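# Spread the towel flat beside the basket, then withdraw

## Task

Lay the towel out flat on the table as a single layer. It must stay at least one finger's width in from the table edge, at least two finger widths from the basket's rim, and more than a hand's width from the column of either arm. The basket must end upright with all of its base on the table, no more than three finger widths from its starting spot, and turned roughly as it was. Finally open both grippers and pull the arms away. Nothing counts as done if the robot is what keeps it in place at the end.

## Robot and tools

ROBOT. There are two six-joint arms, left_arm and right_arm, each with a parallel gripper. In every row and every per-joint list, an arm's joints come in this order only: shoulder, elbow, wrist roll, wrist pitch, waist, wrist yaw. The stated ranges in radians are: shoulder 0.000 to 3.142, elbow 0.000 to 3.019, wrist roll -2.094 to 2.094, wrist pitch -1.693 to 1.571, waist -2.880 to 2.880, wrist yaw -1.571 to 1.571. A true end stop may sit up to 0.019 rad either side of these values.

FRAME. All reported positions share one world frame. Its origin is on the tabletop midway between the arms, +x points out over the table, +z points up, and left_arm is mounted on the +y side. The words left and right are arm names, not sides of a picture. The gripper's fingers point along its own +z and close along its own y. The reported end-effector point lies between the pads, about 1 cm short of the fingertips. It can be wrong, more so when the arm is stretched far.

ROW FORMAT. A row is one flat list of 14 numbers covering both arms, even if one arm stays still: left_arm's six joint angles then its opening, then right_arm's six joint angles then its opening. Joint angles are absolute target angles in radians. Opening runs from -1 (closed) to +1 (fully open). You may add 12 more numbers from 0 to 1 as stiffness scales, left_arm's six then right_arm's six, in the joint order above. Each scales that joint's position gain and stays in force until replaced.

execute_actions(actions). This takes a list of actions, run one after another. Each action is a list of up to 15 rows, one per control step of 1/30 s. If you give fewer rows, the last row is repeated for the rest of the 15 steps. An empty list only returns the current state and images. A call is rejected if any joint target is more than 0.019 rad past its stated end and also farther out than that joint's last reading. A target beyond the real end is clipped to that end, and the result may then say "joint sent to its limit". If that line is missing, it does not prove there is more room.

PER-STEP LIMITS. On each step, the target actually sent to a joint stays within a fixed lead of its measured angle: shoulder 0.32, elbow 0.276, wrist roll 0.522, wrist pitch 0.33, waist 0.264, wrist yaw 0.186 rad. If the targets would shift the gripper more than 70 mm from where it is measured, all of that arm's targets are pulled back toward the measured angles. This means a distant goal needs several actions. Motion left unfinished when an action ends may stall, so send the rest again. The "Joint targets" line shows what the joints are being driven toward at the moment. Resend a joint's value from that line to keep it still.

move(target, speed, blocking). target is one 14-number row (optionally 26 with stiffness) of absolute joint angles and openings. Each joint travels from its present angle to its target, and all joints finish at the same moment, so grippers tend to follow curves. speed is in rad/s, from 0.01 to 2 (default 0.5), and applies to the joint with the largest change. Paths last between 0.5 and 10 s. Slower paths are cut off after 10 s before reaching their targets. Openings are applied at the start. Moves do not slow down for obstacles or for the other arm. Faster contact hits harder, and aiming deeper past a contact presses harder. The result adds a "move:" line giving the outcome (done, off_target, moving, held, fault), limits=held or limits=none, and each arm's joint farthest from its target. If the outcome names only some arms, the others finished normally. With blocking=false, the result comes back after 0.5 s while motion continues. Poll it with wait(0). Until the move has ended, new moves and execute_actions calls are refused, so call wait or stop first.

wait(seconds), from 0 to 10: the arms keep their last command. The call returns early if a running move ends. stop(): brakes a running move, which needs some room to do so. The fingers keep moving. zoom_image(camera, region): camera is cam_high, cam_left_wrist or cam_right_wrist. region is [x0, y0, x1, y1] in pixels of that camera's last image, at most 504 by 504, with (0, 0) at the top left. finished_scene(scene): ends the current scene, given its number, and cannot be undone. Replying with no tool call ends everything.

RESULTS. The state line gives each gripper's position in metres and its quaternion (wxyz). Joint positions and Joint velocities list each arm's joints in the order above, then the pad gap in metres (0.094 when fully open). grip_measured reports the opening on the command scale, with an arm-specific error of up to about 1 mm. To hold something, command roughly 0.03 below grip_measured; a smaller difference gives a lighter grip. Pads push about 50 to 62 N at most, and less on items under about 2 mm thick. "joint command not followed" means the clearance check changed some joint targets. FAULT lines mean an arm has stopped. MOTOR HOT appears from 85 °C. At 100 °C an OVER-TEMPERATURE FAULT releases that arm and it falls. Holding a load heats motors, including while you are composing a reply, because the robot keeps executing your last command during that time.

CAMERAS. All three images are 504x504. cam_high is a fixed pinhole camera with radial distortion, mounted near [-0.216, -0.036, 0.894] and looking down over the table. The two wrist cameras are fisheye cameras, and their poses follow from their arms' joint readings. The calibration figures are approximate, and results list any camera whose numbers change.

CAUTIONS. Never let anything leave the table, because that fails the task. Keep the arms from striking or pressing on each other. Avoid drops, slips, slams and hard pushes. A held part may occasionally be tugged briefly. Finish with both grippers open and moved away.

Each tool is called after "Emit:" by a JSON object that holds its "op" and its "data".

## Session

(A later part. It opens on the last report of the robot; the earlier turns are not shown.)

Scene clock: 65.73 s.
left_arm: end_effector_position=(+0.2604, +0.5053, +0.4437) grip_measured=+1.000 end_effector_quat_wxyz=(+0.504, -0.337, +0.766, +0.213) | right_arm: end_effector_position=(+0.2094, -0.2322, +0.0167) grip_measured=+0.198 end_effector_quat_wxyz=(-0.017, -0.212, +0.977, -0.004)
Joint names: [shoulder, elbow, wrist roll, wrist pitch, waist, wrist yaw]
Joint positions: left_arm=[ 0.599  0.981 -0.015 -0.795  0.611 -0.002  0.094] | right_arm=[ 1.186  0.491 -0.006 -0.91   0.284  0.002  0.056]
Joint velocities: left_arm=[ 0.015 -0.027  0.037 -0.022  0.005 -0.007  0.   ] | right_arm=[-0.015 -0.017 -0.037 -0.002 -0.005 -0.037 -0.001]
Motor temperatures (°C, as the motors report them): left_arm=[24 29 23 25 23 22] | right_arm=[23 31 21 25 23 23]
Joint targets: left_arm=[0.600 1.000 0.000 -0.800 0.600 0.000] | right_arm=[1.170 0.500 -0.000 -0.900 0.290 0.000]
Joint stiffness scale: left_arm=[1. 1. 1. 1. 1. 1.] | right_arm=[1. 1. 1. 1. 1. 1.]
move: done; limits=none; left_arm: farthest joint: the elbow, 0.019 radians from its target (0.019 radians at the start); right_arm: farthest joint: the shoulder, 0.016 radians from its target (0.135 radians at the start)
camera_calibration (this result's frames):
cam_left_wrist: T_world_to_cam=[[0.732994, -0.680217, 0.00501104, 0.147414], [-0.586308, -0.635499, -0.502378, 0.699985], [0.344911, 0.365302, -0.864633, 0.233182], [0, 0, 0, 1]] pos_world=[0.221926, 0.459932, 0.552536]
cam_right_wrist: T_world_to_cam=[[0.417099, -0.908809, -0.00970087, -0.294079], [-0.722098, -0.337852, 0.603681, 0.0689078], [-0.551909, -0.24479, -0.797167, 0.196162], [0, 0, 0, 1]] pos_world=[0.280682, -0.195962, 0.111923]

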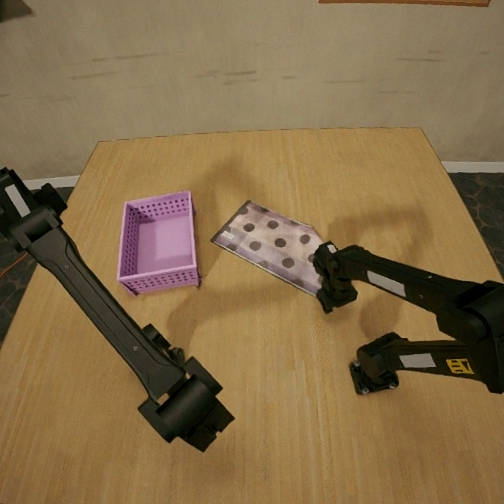

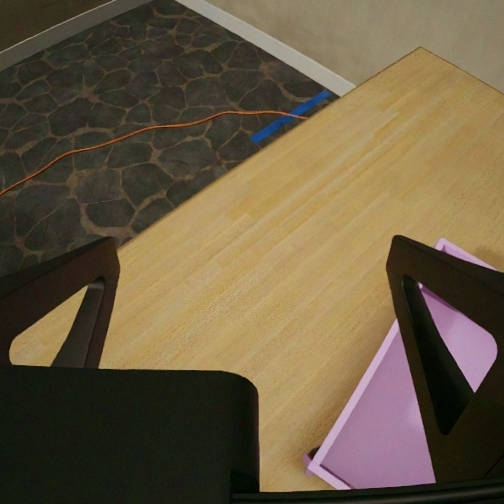

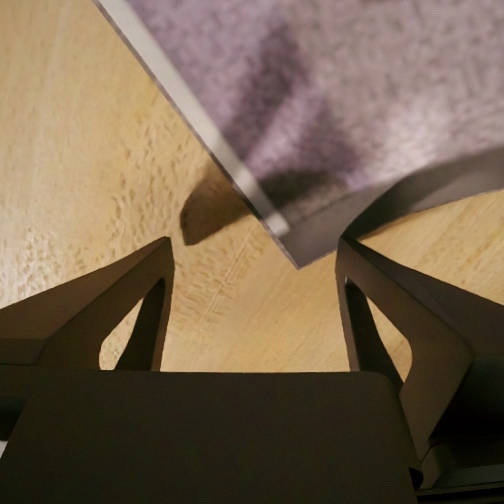

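Emit:
{"op": "execute_actions", "data": {"actions": [[[0.6,1.0,0,-0.8,0.6,0,1,1.18,0.57,0,-0.93,0.27,0,0.2]],[[0.6,1.0,0,-0.8,0.6,0,1,1.23,0.57,0,-0.9,0.27,0,0.2]],[[0.6,1.0,0,-0.8,0.6,0,1,1.26,0.53,0,-0.84,0.27,0,0.2]],[[0.6,1.0,0,-0.8,0.6,0,1,1.27,0.52,0,-0.83,0.27,0,0.2]],[[0.6,1.0,0,-0.8,0.6,0,1,1.27,0.52,0,-0.83,0.27,0,-1]],[[0.6,1.0,0,-0.8,0.6,0,1,1.27,0.52,0,-0.83,0.27,0,-1]]]}}

Emit:
{"op": "move", "data": {"target": [0.6,1.0,0,-0.8,0.6,0,1,1.2,1.48,0,-1.65,0.2,0,-1], "speed": 0.4}}

Scene clock: 74.53 s.
left_arm: end_effector_position=(+0.2604, +0.5053, +0.4437) grip_measured=+1.000 end_effector_quat_wxyz=(+0.504, -0.337, +0.766, +0.213) | right_arm: end_effector_position=(+0.2355, -0.2211, +0.0139) grip_measured=-0.915 end_effector_quat_wxyz=(+0.005, -0.212, +0.977, -0.001)
Joint names: [shoulder, elbow, wrist roll, wrist pitch, waist, wrist yaw]
Joint positions: left_arm=[ 0.599  0.981 -0.015 -0.795  0.611 -0.002  0.094] | right_arm=[ 1.248  0.529 -0.006 -0.842  0.283  0.004  0.004]
Joint velocities: left_arm=[ 0.005 -0.027  0.022 -0.007 -0.015 -0.022  0.   ] | right_arm=[-0.005  0.002  0.022 -0.002 -0.005  0.007 -0.   ]
Motor temperatures (°C, as the motors report them): left_arm=[24 29 23 25 23 22] | right_arm=[23 30 21 25 23 23]
Joint targets: left_arm=[0.600 1.000 0.000 -0.800 0.600 0.000] | right_arm=[1.270 0.520 -0.000 -0.830 0.270 0.000]
Joint stiffness scale: left_arm=[1. 1. 1. 1. 1. 1.] | right_arm=[1. 1. 1. 1. 1. 1.]
camera_calibration (this result's frames):
cam_left_wrist: T_world_to_cam=[[0.732994, -0.680217, 0.00501104, 0.147414], [-0.586308, -0.635499, -0.502378, 0.699985], [0.344911, 0.365302, -0.864633, 0.233182], [0, 0, 0, 1]] pos_world=[0.221926, 0.459932, 0.552536]
cam_right_wrist: T_world_to_cam=[[0.41678, -0.90898, -0.00701309, -0.294943], [-0.746754, -0.346776, 0.567542, 0.0975772], [-0.518317, -0.231303, -0.823314, 0.206435], [0, 0, 0, 1]] pos_world=[0.302791, -0.18651, 0.112513]

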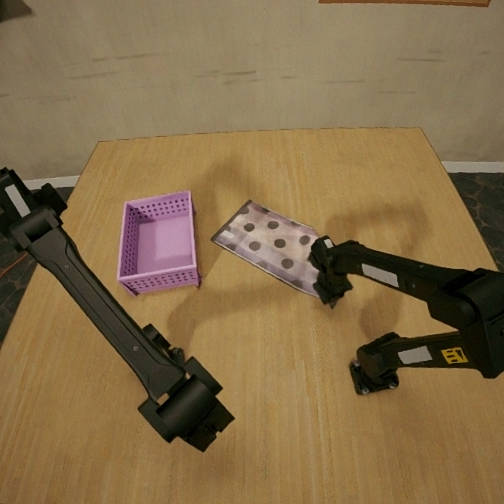

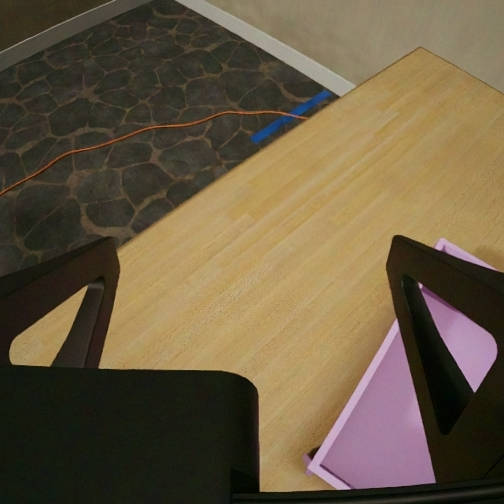

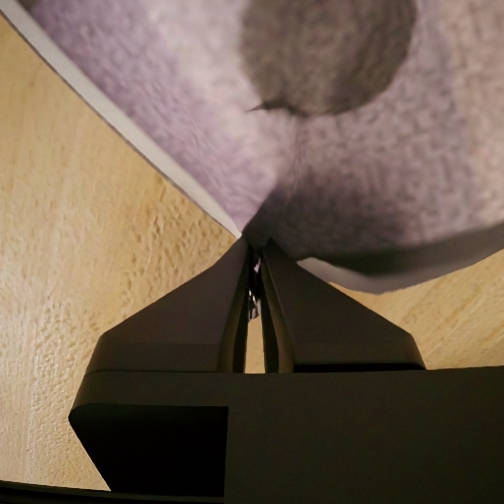

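Scene clock: 77.37 s.
left_arm: end_effector_position=(+0.2604, +0.5053, +0.4437) grip_measured=+1.000 end_effector_quat_wxyz=(+0.504, -0.337, +0.766, +0.213) | right_arm: end_effector_position=(+0.3416, -0.2004, +0.3500) grip_measured=-0.916 end_effector_quat_wxyz=(+0.075, -0.178, +0.981, +0.011)
Joint names: [shoulder, elbow, wrist roll, wrist pitch, waist, wrist yaw]
Joint positions: left_arm=[ 0.599  0.981 -0.015 -0.795  0.611 -0.002  0.094] | right_arm=[ 1.212  1.434 -0.006 -1.642  0.216  0.004  0.004]
Joint velocities: left_arm=[ 0.005  0.012 -0.007  0.002  0.015 -0.022  0.   ] | right_arm=[ 0.005 -0.022  0.022  0.002 -0.015 -0.081 -0.001]
Motor temperatures (°C, as the motors report them): left_arm=[24 29 23 25 23 22] | right_arm=[23 31 21 25 23 23]
Joint targets: left_arm=[0.600 1.000 -0.000 -0.800 0.600 -0.000] | right_arm=[1.200 1.480 0.000 -1.650 0.200 0.000]
Joint stiffness scale: left_arm=[1. 1. 1. 1. 1. 1.] | right_arm=[1. 1. 1. 1. 1. 1.]
move: off_target (right_arm); limits=none; left_arm: farthest joint: the elbow, 0.019 radians from its target (0.019 radians at the start); right_arm: farthest joint: the elbow, 0.046 radians from its target (0.951 radians at the start)
camera_calibration (this result's frames):
cam_left_wrist: T_world_to_cam=[[0.732994, -0.680217, 0.00501104, 0.147414], [-0.586308, -0.635499, -0.502378, 0.699985], [0.344911, 0.365302, -0.864633, 0.233182], [0, 0, 0, 1]] pos_world=[0.221926, 0.459932, 0.552536]
cam_right_wrist: T_world_to_cam=[[0.355342, -0.934719, -0.00565863, -0.302614], [-0.835679, -0.320391, 0.446083, 0.0713853], [-0.418776, -0.153783, -0.894974, 0.54959], [0, 0, 0, 1]] pos_world=[0.397341, -0.17547, 0.458312]

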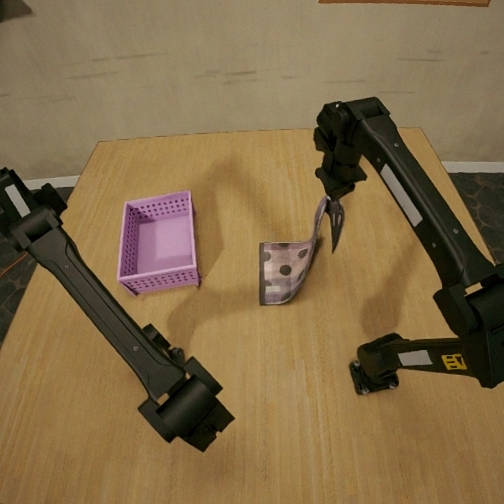

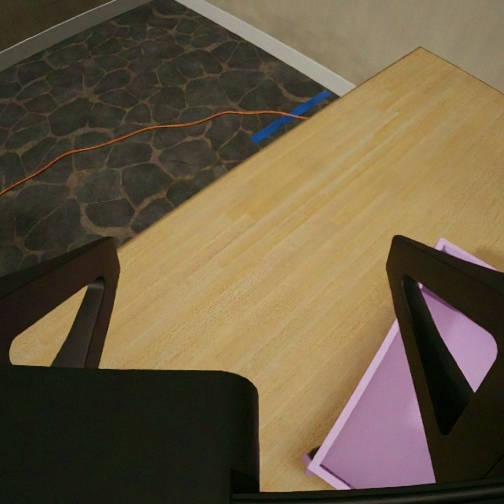

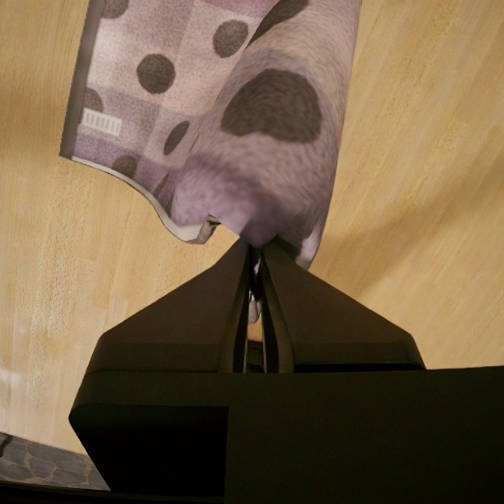

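Emit:
{"op": "move", "data": {"target": [0.6,1.0,0,-0.8,0.6,0,1,1.635,1.7,0,-1.62,-0.34,0,-1], "speed": 0.3}}

Emit:
{"op": "move", "data": {"target": [0.6,1.0,0,-0.8,0.6,0,1,1.55,1.17,0,-1.19,-0.62,0,-1], "speed": 0.3}}

Scene clock: 83.07 s.
left_arm: end_effector_position=(+0.2604, +0.5053, +0.4437) grip_measured=+1.000 end_effector_quat_wxyz=(+0.504, -0.337, +0.766, +0.213) | right_arm: end_effector_position=(+0.4748, -0.4212, +0.2681) grip_measured=-0.916 end_effector_quat_wxyz=(-0.018, +0.096, +0.995, -0.000)
Joint names: [shoulder, elbow, wrist roll, wrist pitch, waist, wrist yaw]
Joint positions: left_arm=[ 0.599  0.981 -0.015 -0.795  0.611 -0.002  0.094] | right_arm=[ 1.624  1.647 -0.006 -1.629 -0.337  0.004  0.004]
Joint velocities: left_arm=[ 0.005 -0.027 -0.007 -0.022 -0.015  0.007  0.   ] | right_arm=[ 0.005  0.002 -0.022 -0.022 -0.005 -0.007  0.   ]
Motor temperatures (°C, as the motors report them): left_arm=[24 29 23 25 23 22] | right_arm=[23 32 21 25 23 23]
Joint targets: left_arm=[0.600 1.000 0.000 -0.800 0.600 -0.000] | right_arm=[1.635 1.700 0.000 -1.620 -0.340 -0.000]
Joint stiffness scale: left_arm=[1. 1. 1. 1. 1. 1.] | right_arm=[1. 1. 1. 1. 1. 1.]
move: off_target (right_arm); limits=none; left_arm: farthest joint: the elbow, 0.019 radians from its target (0.019 radians at the start); right_arm: farthest joint: the elbow, 0.053 radians from its target (0.266 radians at the start)
camera_calibration (this result's frames):
cam_left_wrist: T_world_to_cam=[[0.732994, -0.680217, 0.00501104, 0.147414], [-0.586308, -0.635499, -0.502378, 0.699985], [0.344911, 0.365302, -0.864633, 0.233182], [0, 0, 0, 1]] pos_world=[0.221926, 0.459932, 0.552536]
cam_right_wrist: T_world_to_cam=[[-0.189175, -0.981912, -0.0078015, -0.317543], [-0.783238, 0.146097, 0.604313, 0.277709], [-0.592243, 0.120431, -0.796709, 0.66963], [0, 0, 0, 1]] pos_world=[0.554025, -0.433016, 0.363199]

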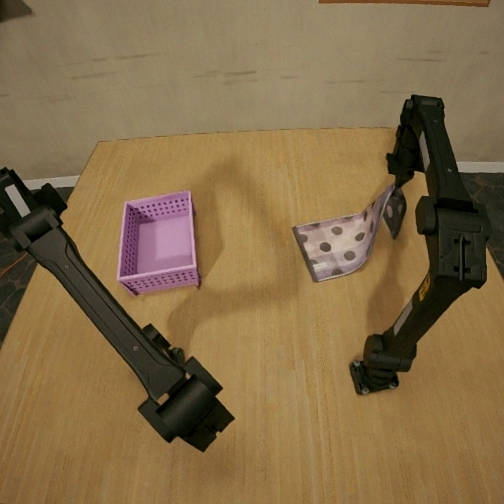

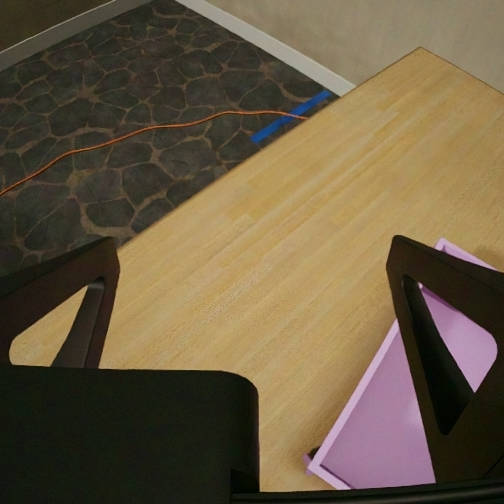

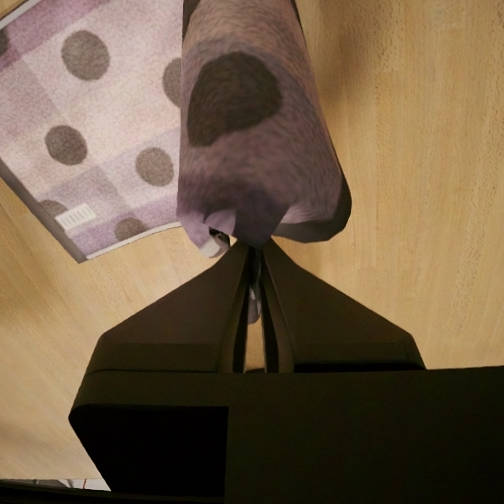

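Scene clock: 85.13 s.
left_arm: end_effector_position=(+0.2604, +0.5053, +0.4437) grip_measured=+1.000 end_effector_quat_wxyz=(+0.504, -0.337, +0.766, +0.213) | right_arm: end_effector_position=(+0.3854, -0.5221, +0.1112) grip_measured=-0.916 end_effector_quat_wxyz=(-0.020, +0.231, +0.973, +0.003)
Joint names: [shoulder, elbow, wrist roll, wrist pitch, waist, wrist yaw]
Joint positions: left_arm=[ 0.599  0.981 -0.015 -0.795  0.611 -0.002  0.094] | right_arm=[ 1.574  1.164 -0.006 -1.2   -0.61   0.004  0.004]
Joint velocities: left_arm=[-0.015 -0.007 -0.007 -0.002 -0.005 -0.007  0.   ] | right_arm=[ 0.005  0.007 -0.022 -0.017 -0.005 -0.007  0.   ]
Motor temperatures (°C, as the motors report them): left_arm=[24 29 23 25 23 22] | right_arm=[23 32 21 25 23 23]
Joint targets: left_arm=[0.600 1.000 0.000 -0.800 0.600 -0.000] | right_arm=[1.550 1.170 -0.000 -1.190 -0.620 0.000]
Joint stiffness scale: left_arm=[1. 1. 1. 1. 1. 1.] | right_arm=[1. 1. 1. 1. 1. 1.]
move: off_target (right_arm); limits=none; left_arm: farthest joint: the elbow, 0.019 radians from its target (0.019 radians at the start); right_arm: farthest joint: the shoulder, 0.024 radians from its target (0.074 radians at the start)
camera_calibration (this result's frames):
cam_left_wrist: T_world_to_cam=[[0.732994, -0.680217, 0.00501104, 0.147414], [-0.586308, -0.635499, -0.502378, 0.699985], [0.344911, 0.365302, -0.864633, 0.233182], [0, 0, 0, 1]] pos_world=[0.221926, 0.459932, 0.552536]
cam_right_wrist: T_world_to_cam=[[-0.447403, -0.894298, -0.00783498, -0.289466], [-0.712601, 0.351182, 0.607348, 0.396691], [-0.540398, 0.277313, -0.794398, 0.56545], [0, 0, 0, 1]] pos_world=[0.458742, -0.554986, 0.205995]

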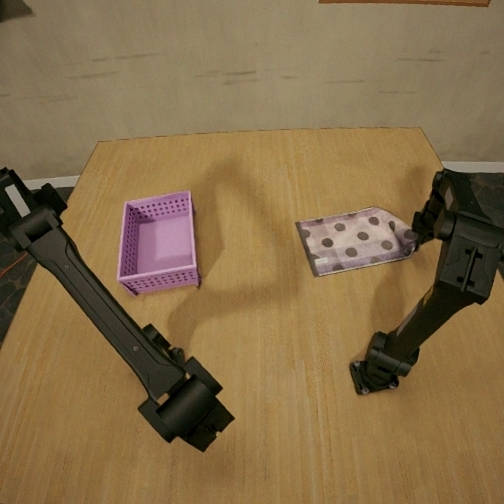

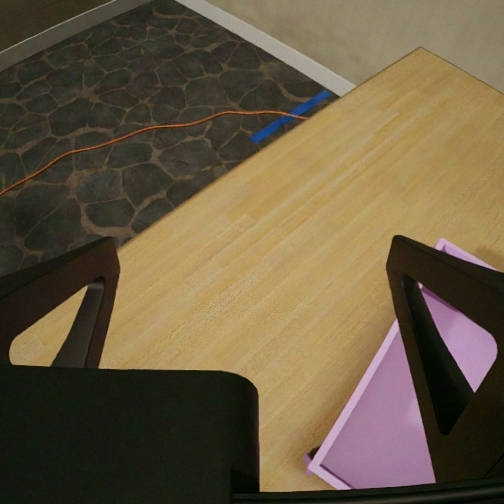

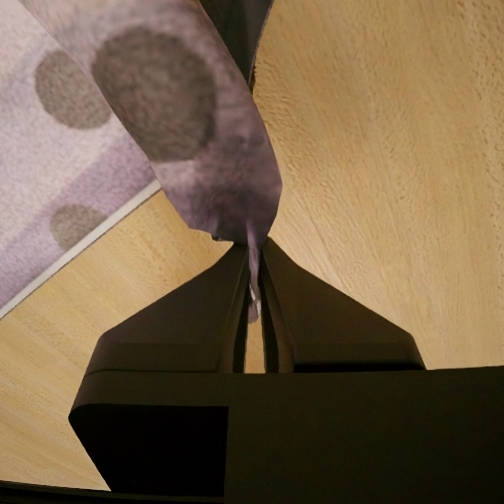

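Emit:
{"op": "move", "data": {"target": [0.6,1.0,0,-0.8,0.6,0,1,1.6,1.75,0,-1.65,-0.56,0,-1], "speed": 0.4}}

Emit:
{"op": "move", "data": {"target": [0.6,1.0,0,-0.8,0.6,0,1,1.45,1.1,0,-1.2,-0.1,0,-1], "speed": 0.4}}

Scene clock: 89.93 s.
left_arm: end_effector_position=(+0.2604, +0.5053, +0.4437) grip_measured=+1.000 end_effector_quat_wxyz=(+0.504, -0.337, +0.766, +0.213) | right_arm: end_effector_position=(+0.4411, -0.5316, +0.3100) grip_measured=-0.916 end_effector_quat_wxyz=(+0.025, +0.214, +0.976, -0.008)
Joint names: [shoulder, elbow, wrist roll, wrist pitch, waist, wrist yaw]
Joint positions: left_arm=[ 0.599  0.981 -0.015 -0.795  0.611 -0.002  0.094] | right_arm=[ 1.582  1.705 -0.006 -1.642 -0.575  0.004  0.004]
Joint velocities: left_arm=[-0.005 -0.002  0.022  0.012 -0.024  0.007  0.   ] | right_arm=[-0.005 -0.007  0.007  0.002  0.005 -0.007 -0.001]
Motor temperatures (°C, as the motors report them): left_arm=[24 29 23 25 23 22] | right_arm=[24 32 21 25 23 23]
Joint targets: left_arm=[0.600 1.000 -0.000 -0.800 0.600 0.000] | right_arm=[1.600 1.750 -0.000 -1.650 -0.560 -0.000]
Joint stiffness scale: left_arm=[1. 1. 1. 1. 1. 1.] | right_arm=[1. 1. 1. 1. 1. 1.]
move: off_target (right_arm); limits=none; left_arm: farthest joint: the elbow, 0.019 radians from its target (0.019 radians at the start); right_arm: farthest joint: the elbow, 0.045 radians from its target (0.586 radians at the start)
camera_calibration (this result's frames):
cam_left_wrist: T_world_to_cam=[[0.732994, -0.680217, 0.00501104, 0.147414], [-0.586308, -0.635499, -0.502378, 0.699985], [0.344911, 0.365302, -0.864633, 0.233182], [0, 0, 0, 1]] pos_world=[0.221926, 0.459932, 0.552536]
cam_right_wrist: T_world_to_cam=[[-0.415477, -0.909577, -0.00699755, -0.293982], [-0.771819, 0.34846, 0.531856, 0.367036], [-0.481326, 0.226375, -0.846806, 0.719266], [0, 0, 0, 1]] pos_world=[0.507343, -0.55812, 0.411811]

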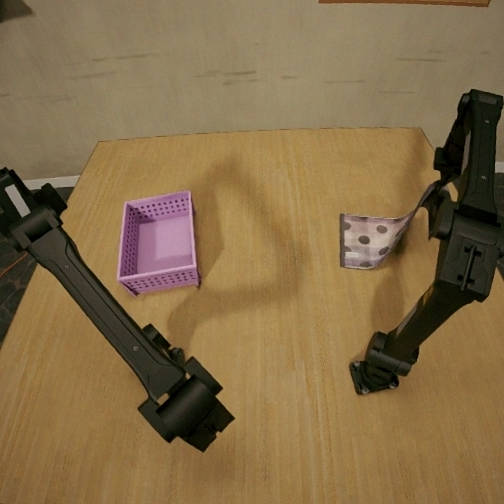

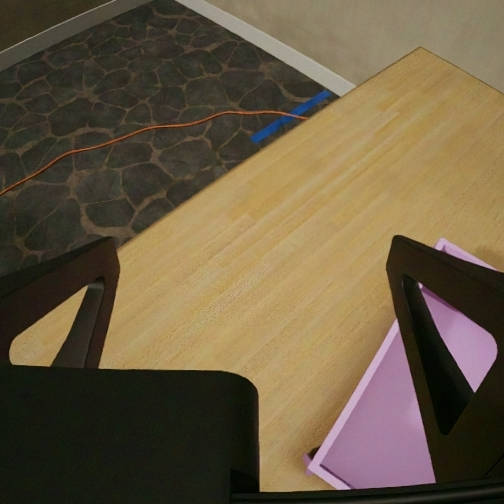

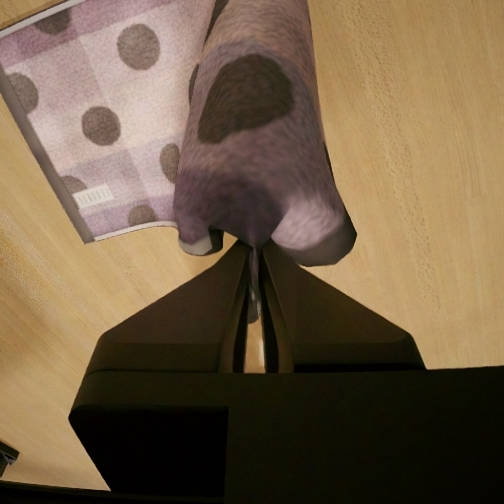

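Scene clock: 91.93 s.
left_arm: end_effector_position=(+0.2604, +0.5053, +0.4437) grip_measured=+1.000 end_effector_quat_wxyz=(+0.504, -0.337, +0.766, +0.213) | right_arm: end_effector_position=(+0.4032, -0.3130, +0.1262) grip_measured=-0.916 end_effector_quat_wxyz=(-0.011, -0.019, +1.000, -0.002)
Joint names: [shoulder, elbow, wrist roll, wrist pitch, waist, wrist yaw]
Joint positions: left_arm=[ 0.599  0.981 -0.015 -0.795  0.611 -0.002  0.094] | right_arm=[ 1.473  1.092 -0.006 -1.211 -0.106  0.004  0.004]
Joint velocities: left_arm=[-0.005 -0.012 -0.022  0.032 -0.005 -0.066  0.   ] | right_arm=[-0.005  0.012 -0.007 -0.017  0.005 -0.051  0.   ]
Motor temperatures (°C, as the motors report them): left_arm=[24 29 23 25 23 22] | right_arm=[24 32 21 25 23 23]
Joint targets: left_arm=[0.600 1.000 -0.000 -0.800 0.600 -0.000] | right_arm=[1.450 1.100 -0.000 -1.200 -0.100 0.000]
Joint stiffness scale: left_arm=[1. 1. 1. 1. 1. 1.] | right_arm=[1. 1. 1. 1. 1. 1.]
move: off_target (right_arm); limits=none; left_arm: farthest joint: the elbow, 0.019 radians from its target (0.019 radians at the start); right_arm: farthest joint: the shoulder, 0.023 radians from its target (0.132 radians at the start)
camera_calibration (this result's frames):
cam_left_wrist: T_world_to_cam=[[0.732994, -0.680217, 0.00501104, 0.147414], [-0.586308, -0.635499, -0.502378, 0.699985], [0.344911, 0.365302, -0.864633, 0.233182], [0, 0, 0, 1]] pos_world=[0.221926, 0.459932, 0.552536]
cam_right_wrist: T_world_to_cam=[[0.0405622, -0.999148, -0.00767664, -0.32394], [-0.804336, -0.0372097, 0.593008, 0.244131], [-0.592789, -0.0178791, -0.80516, 0.459127], [0, 0, 0, 1]] pos_world=[0.481669, -0.306371, 0.222412]

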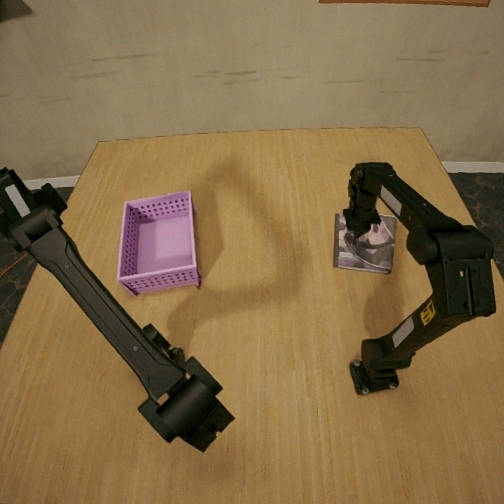

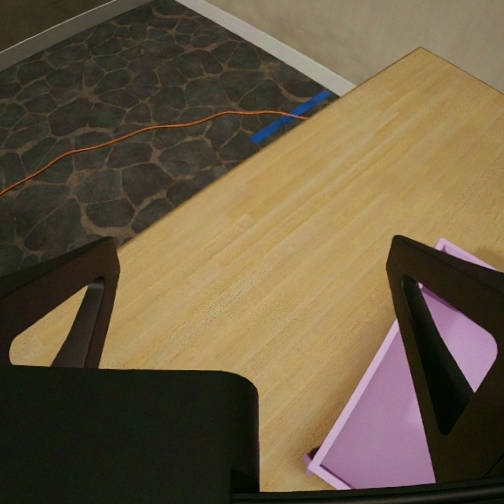

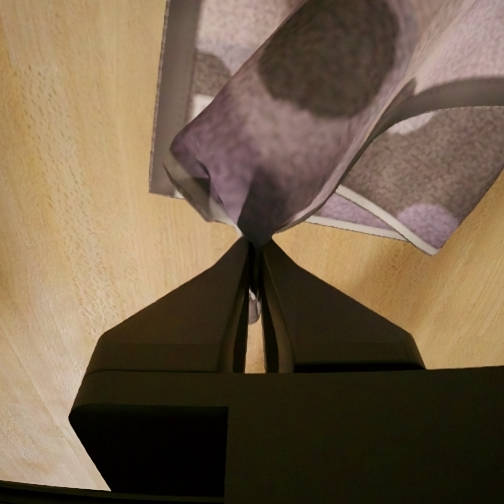

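Emit:
{"op": "move", "data": {"target": [0.6,1.0,0,-0.8,0.6,0,1,1.76,1.37,0,-1.16,0.68,0,-1], "speed": 0.5}}

Scene clock: 96.73 s.
left_arm: end_effector_position=(+0.2604, +0.5053, +0.4437) grip_measured=+1.000 end_effector_quat_wxyz=(+0.504, -0.337, +0.766, +0.213) | right_arm: end_effector_position=(+0.3407, +0.0404, +0.0910) grip_measured=-0.916 end_effector_quat_wxyz=(-0.007, -0.403, +0.915, -0.004)
Joint names: [shoulder, elbow, wrist roll, wrist pitch, waist, wrist yaw]
Joint positions: left_arm=[ 0.599  0.981 -0.015 -0.795  0.611 -0.002  0.094] | right_arm=[ 1.742  1.324 -0.006 -1.169  0.686  0.002  0.004]
Joint velocities: left_arm=[-0.015 -0.007 -0.051 -0.022  0.015 -0.022  0.   ] | right_arm=[-0.015  0.002  0.022  0.007  0.005 -0.051  0.001]
Motor temperatures (°C, as the motors report them): left_arm=[24 29 23 25 23 22] | right_arm=[24 32 21 25 23 23]
Joint targets: left_arm=[0.600 1.000 -0.000 -0.800 0.600 -0.000] | right_arm=[1.760 1.370 0.000 -1.160 0.680 -0.000]
Joint stiffness scale: left_arm=[1. 1. 1. 1. 1. 1.] | right_arm=[1. 1. 1. 1. 1. 1.]
move: off_target (right_arm); limits=none; left_arm: farthest joint: the elbow, 0.019 radians from its target (0.019 radians at the start); right_arm: farthest joint: the elbow, 0.046 radians from its target (0.278 radians at the start)
camera_calibration (this result's frames):
cam_left_wrist: T_world_to_cam=[[0.732994, -0.680217, 0.00501104, 0.147414], [-0.586308, -0.635499, -0.502378, 0.699985], [0.344911, 0.365302, -0.864633, 0.233182], [0, 0, 0, 1]] pos_world=[0.221926, 0.459932, 0.552536]
cam_right_wrist: T_world_to_cam=[[0.739604, -0.67298, -0.00916139, -0.219871], [-0.539729, -0.601183, 0.589298, 0.16079], [-0.402094, -0.430902, -0.807864, 0.352023], [0, 0, 0, 1]] pos_world=[0.390947, 0.100383, 0.187619]

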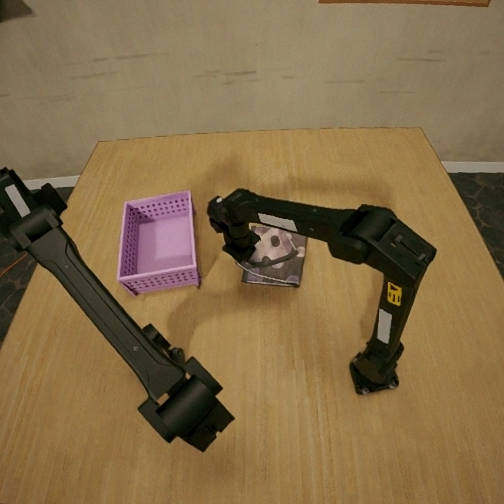

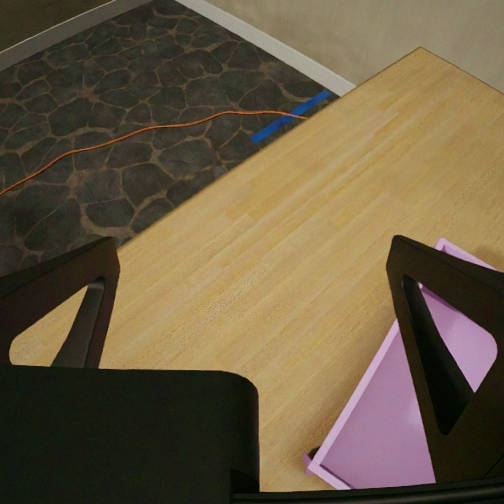

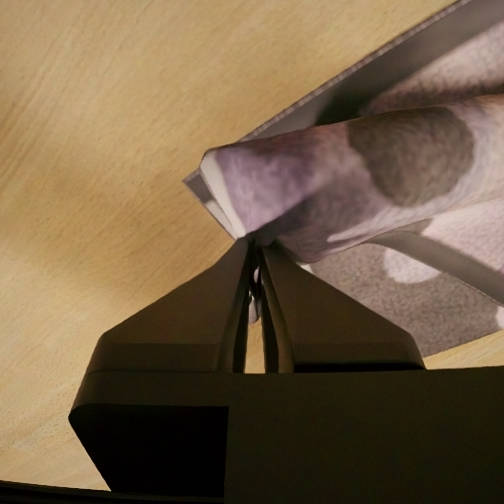

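Emit:
{"op": "move", "data": {"target": [0.6,1.0,0,-0.8,0.6,0,1,1.82,1.33,0,-1.08,0.66,0,-1], "speed": 0.2}}

Emit:
{"op": "move", "data": {"target": [0.6,1.0,0,-0.8,0.6,0,1,1.82,1.33,0,-1.08,0.66,0,0.2]}}

Emit:
{"op": "move", "data": {"target": [0.6,1.0,0,-0.8,0.6,0,1,1.635,1.7,0,-1.62,0.4,0,0.2]}}

Scene clock: 100.27 s.
left_arm: end_effector_position=(+0.2604, +0.5053, +0.4437) grip_measured=+1.000 end_effector_quat_wxyz=(+0.504, -0.337, +0.766, +0.213) | right_arm: end_effector_position=(+0.3555, +0.0479, +0.0590) grip_measured=-0.916 end_effector_quat_wxyz=(-0.001, -0.398, +0.917, -0.002)
Joint names: [shoulder, elbow, wrist roll, wrist pitch, waist, wrist yaw]
Joint positions: left_arm=[ 0.599  0.981 -0.015 -0.795  0.611 -0.002  0.094] | right_arm=[ 1.808  1.324 -0.006 -1.091  0.675  0.002  0.004]
Joint velocities: left_arm=[ 0.005  0.007  0.022 -0.007 -0.005 -0.037  0.   ] | right_arm=[-0.015 -0.017  0.022  0.007  0.005 -0.007 -0.001]
Motor temperatures (°C, as the motors report them): left_arm=[24 29 23 25 23 22] | right_arm=[24 32 21 25 23 23]
Joint targets: left_arm=[0.600 1.000 0.000 -0.800 0.600 0.000] | right_arm=[1.820 1.330 -0.000 -1.080 0.660 0.000]
Joint stiffness scale: left_arm=[1. 1. 1. 1. 1. 1.] | right_arm=[1. 1. 1. 1. 1. 1.]
move: done; limits=none; left_arm: farthest joint: the elbow, 0.019 radians from its target (0.019 radians at the start); right_arm: farthest joint: the waist, 0.015 radians from its target (0.026 radians at the start)
camera_calibration (this result's frames):
cam_left_wrist: T_world_to_cam=[[0.732994, -0.680217, 0.00501104, 0.147414], [-0.586308, -0.635499, -0.502378, 0.699985], [0.344911, 0.365302, -0.864633, 0.233182], [0, 0, 0, 1]] pos_world=[0.221926, 0.459932, 0.552536]
cam_right_wrist: T_world_to_cam=[[0.732192, -0.681038, -0.0090485, -0.222972], [-0.551404, -0.600515, 0.579082, 0.196852], [-0.399811, -0.41901, -0.815219, 0.334404], [0, 0, 0, 1]] pos_world=[0.405502, 0.106479, 0.156601]

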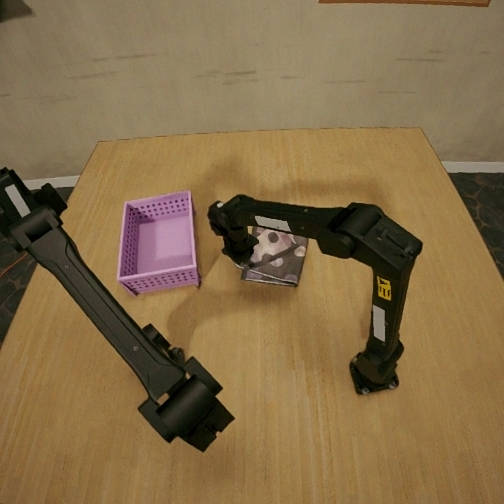

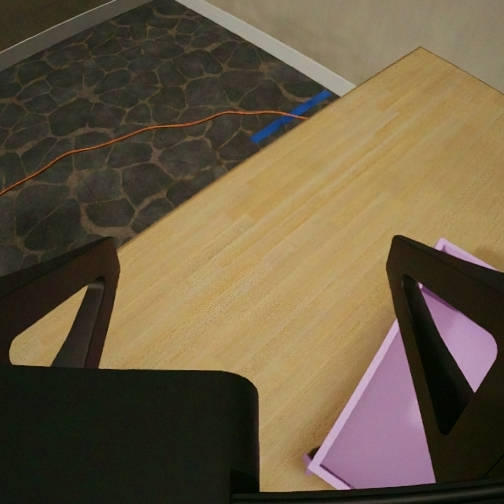

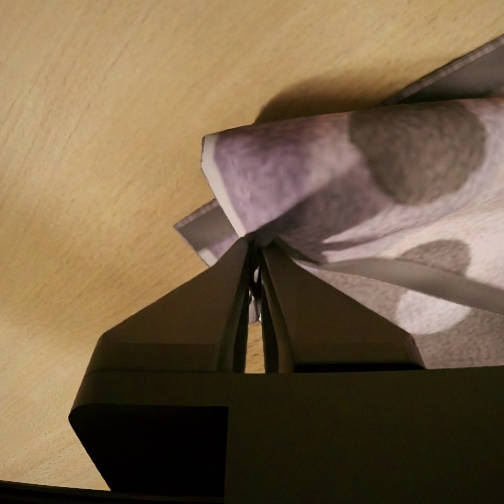

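Scene clock: 100.97 s.
left_arm: end_effector_position=(+0.2604, +0.5053, +0.4437) grip_measured=+1.000 end_effector_quat_wxyz=(+0.504, -0.337, +0.766, +0.213) | right_arm: end_effector_position=(+0.3553, +0.0478, +0.0589) grip_measured=+0.198 end_effector_quat_wxyz=(-0.002, -0.398, +0.917, -0.002)
Joint names: [shoulder, elbow, wrist roll, wrist pitch, waist, wrist yaw]
Joint positions: left_arm=[ 0.599  0.981 -0.015 -0.795  0.611 -0.002  0.094] | right_arm=[ 1.808  1.323 -0.006 -1.091  0.675  0.002  0.056]
Joint velocities: left_arm=[-0.005 -0.007  0.022  0.012 -0.005 -0.066  0.   ] | right_arm=[ 0.005 -0.012 -0.037  0.007 -0.005 -0.022  0.   ]
Motor temperatures (°C, as the motors report them): left_arm=[24 29 23 25 23 22] | right_arm=[24 32 21 25 23 23]
Joint targets: left_arm=[0.600 1.000 0.000 -0.800 0.600 -0.000] | right_arm=[1.820 1.330 0.000 -1.080 0.660 -0.000]
Joint stiffness scale: left_arm=[1. 1. 1. 1. 1. 1.] | right_arm=[1. 1. 1. 1. 1. 1.]
move: done; limits=none; left_arm: farthest joint: the elbow, 0.019 radians from its target (0.019 radians at the start); right_arm: farthest joint: the waist, 0.015 radians from its target (0.015 radians at the start)
camera_calibration (this result's frames):
cam_left_wrist: T_world_to_cam=[[0.732994, -0.680217, 0.00501104, 0.147414], [-0.586308, -0.635499, -0.502378, 0.699985], [0.344911, 0.365302, -0.864633, 0.233182], [0, 0, 0, 1]] pos_world=[0.221926, 0.459932, 0.552536]
cam_right_wrist: T_world_to_cam=[[0.73219, -0.68104, -0.00905195, -0.222971], [-0.551252, -0.600354, 0.579393, 0.196715], [-0.400025, -0.419236, -0.814998, 0.33428], [0, 0, 0, 1]] pos_world=[0.405417, 0.106389, 0.156444]

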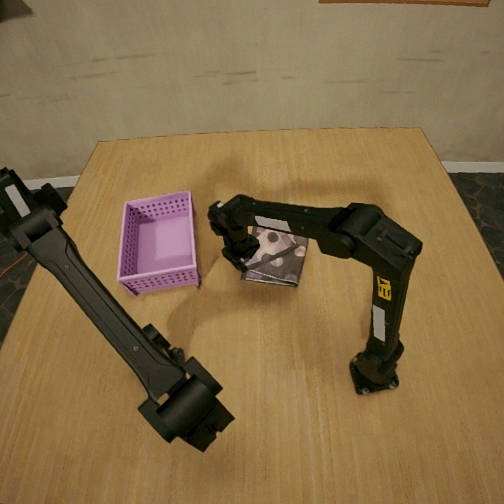

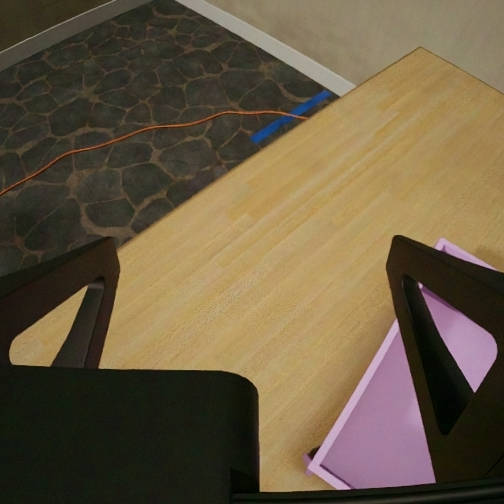

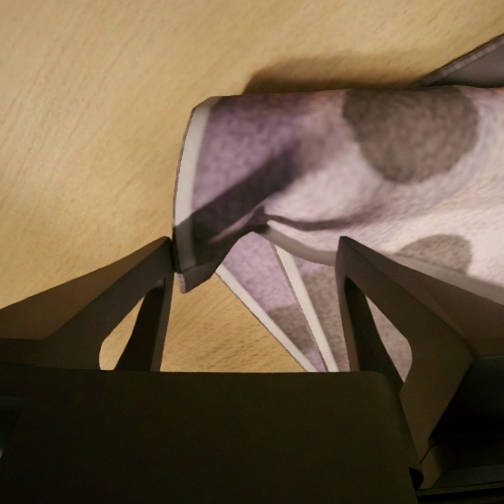

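Scene clock: 102.50 s.
left_arm: end_effector_position=(+0.2604, +0.5053, +0.4437) grip_measured=+1.000 end_effector_quat_wxyz=(+0.504, -0.337, +0.766, +0.213) | right_arm: end_effector_position=(+0.4246, -0.0716, +0.2633) grip_measured=+0.198 end_effector_quat_wxyz=(-0.012, -0.270, +0.963, -0.004)
Joint names: [shoulder, elbow, wrist roll, wrist pitch, waist, wrist yaw]
Joint positions: left_arm=[ 0.599  0.981 -0.015 -0.795  0.611 -0.002  0.094] | right_arm=[ 1.644  1.659 -0.006 -1.611  0.403  0.002  0.056]
Joint velocities: left_arm=[-0.015 -0.012 -0.051 -0.037 -0.005 -0.022  0.   ] | right_arm=[-0.005  0.002 -0.037  0.012 -0.005 -0.022 -0.001]
Motor temperatures (°C, as the motors report them): left_arm=[24 29 23 25 23 22] | right_arm=[24 32 21 25 23 23]
Joint targets: left_arm=[0.600 1.000 0.000 -0.800 0.600 0.000] | right_arm=[1.635 1.700 -0.000 -1.620 0.400 -0.000]
Joint stiffness scale: left_arm=[1. 1. 1. 1. 1. 1.] | right_arm=[1. 1. 1. 1. 1. 1.]
move: off_target (right_arm); limits=none; left_arm: farthest joint: the elbow, 0.019 radians from its target (0.019 radians at the start); right_arm: farthest joint: the elbow, 0.041 radians from its target (0.377 radians at the start)
camera_calibration (this result's frames):
cam_left_wrist: T_world_to_cam=[[0.732994, -0.680217, 0.00501104, 0.147414], [-0.586308, -0.635499, -0.502378, 0.699985], [0.344911, 0.365302, -0.864633, 0.233182], [0, 0, 0, 1]] pos_world=[0.221926, 0.459932, 0.552536]
cam_right_wrist: T_world_to_cam=[[0.522149, -0.852804, -0.00923584, -0.276224], [-0.681891, -0.423959, 0.596057, 0.108487], [-0.512235, -0.304933, -0.802889, 0.531156], [0, 0, 0, 1]] pos_world=[0.490283, -0.0276045, 0.359244]

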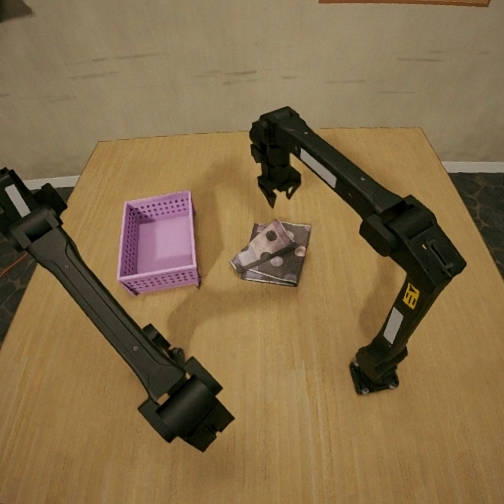

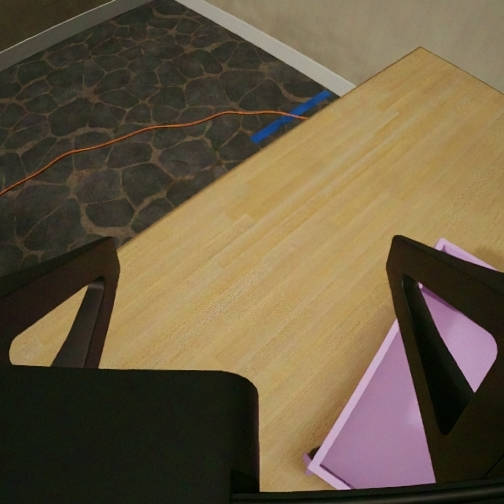

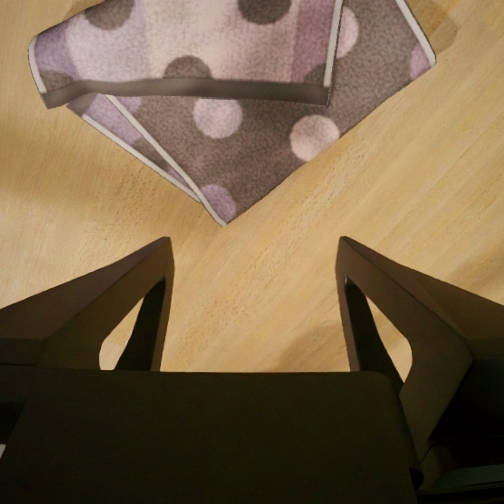

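Emit:
{"op": "move", "data": {"target": [0.6,1.0,0,-0.8,0.6,0,1,1.81,1.27,0,-1.03,0.27,0,-0.2]}}

Scene clock: 107.67 s.
left_arm: end_effector_position=(+0.2604, +0.5053, +0.4437) grip_measured=+1.000 end_effector_quat_wxyz=(+0.504, -0.337, +0.766, +0.213) | right_arm: end_effector_position=(+0.4586, -0.1222, +0.0424) grip_measured=-0.198 end_effector_quat_wxyz=(-0.004, -0.211, +0.978, -0.002)
Joint names: [shoulder, elbow, wrist roll, wrist pitch, waist, wrist yaw]
Joint positions: left_arm=[ 0.599  0.981 -0.015 -0.795  0.611 -0.002  0.094] | right_arm=[ 1.8    1.262 -0.006 -1.041  0.281  0.002  0.038]
Joint velocities: left_arm=[ 0.005 -0.007  0.037  0.022 -0.005 -0.051  0.   ] | right_arm=[-0.005  0.017  0.022  0.012 -0.005  0.051 -0.001]
Motor temperatures (°C, as the motors report them): left_arm=[24 29 23 25 23 22] | right_arm=[24 33 21 25 23 23]
Joint targets: left_arm=[0.600 1.000 -0.000 -0.800 0.600 0.000] | right_arm=[1.810 1.270 0.000 -1.030 0.270 0.000]
Joint stiffness scale: left_arm=[1. 1. 1. 1. 1. 1.] | right_arm=[1. 1. 1. 1. 1. 1.]
move: done; limits=none; left_arm: farthest joint: the elbow, 0.019 radians from its target (0.019 radians at the start); right_arm: farthest joint: the waist, 0.011 radians from its target (0.133 radians at the start)
camera_calibration (this result's frames):
cam_left_wrist: T_world_to_cam=[[0.732994, -0.680217, 0.00501104, 0.147414], [-0.586308, -0.635499, -0.502378, 0.699985], [0.344911, 0.365302, -0.864633, 0.233182], [0, 0, 0, 1]] pos_world=[0.221926, 0.459932, 0.552536]
cam_right_wrist: T_world_to_cam=[[0.414562, -0.909976, -0.00908286, -0.296804], [-0.737682, -0.341881, 0.582188, 0.278105], [-0.532882, -0.234653, -0.813004, 0.374277], [0, 0, 0, 1]] pos_world=[0.527642, -0.0871807, 0.139683]

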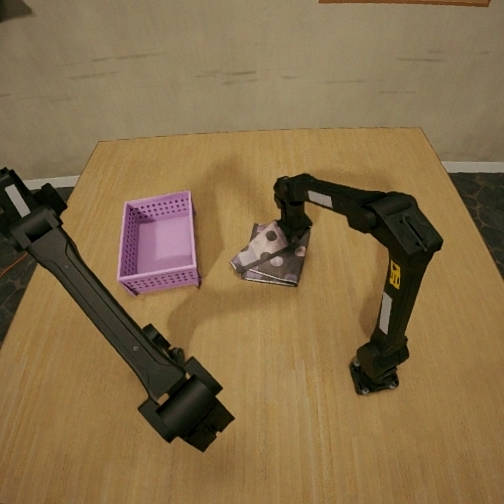

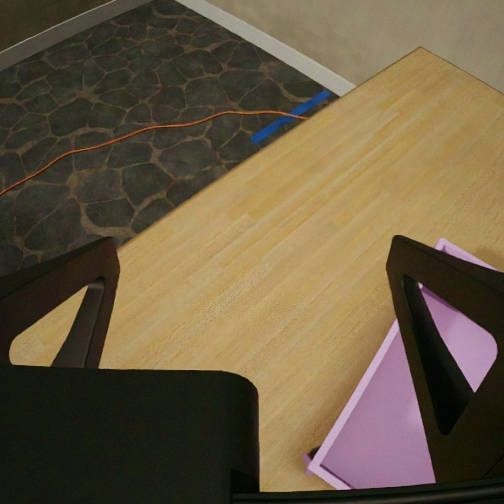

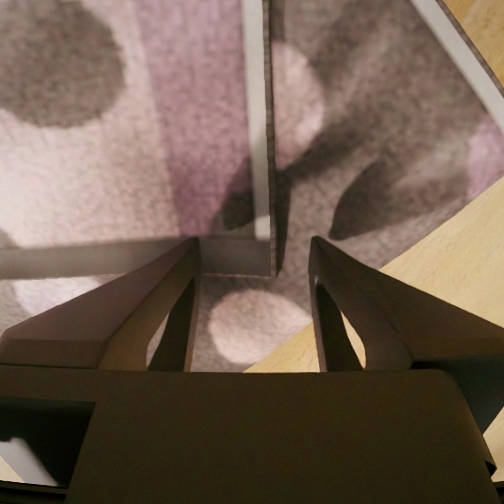

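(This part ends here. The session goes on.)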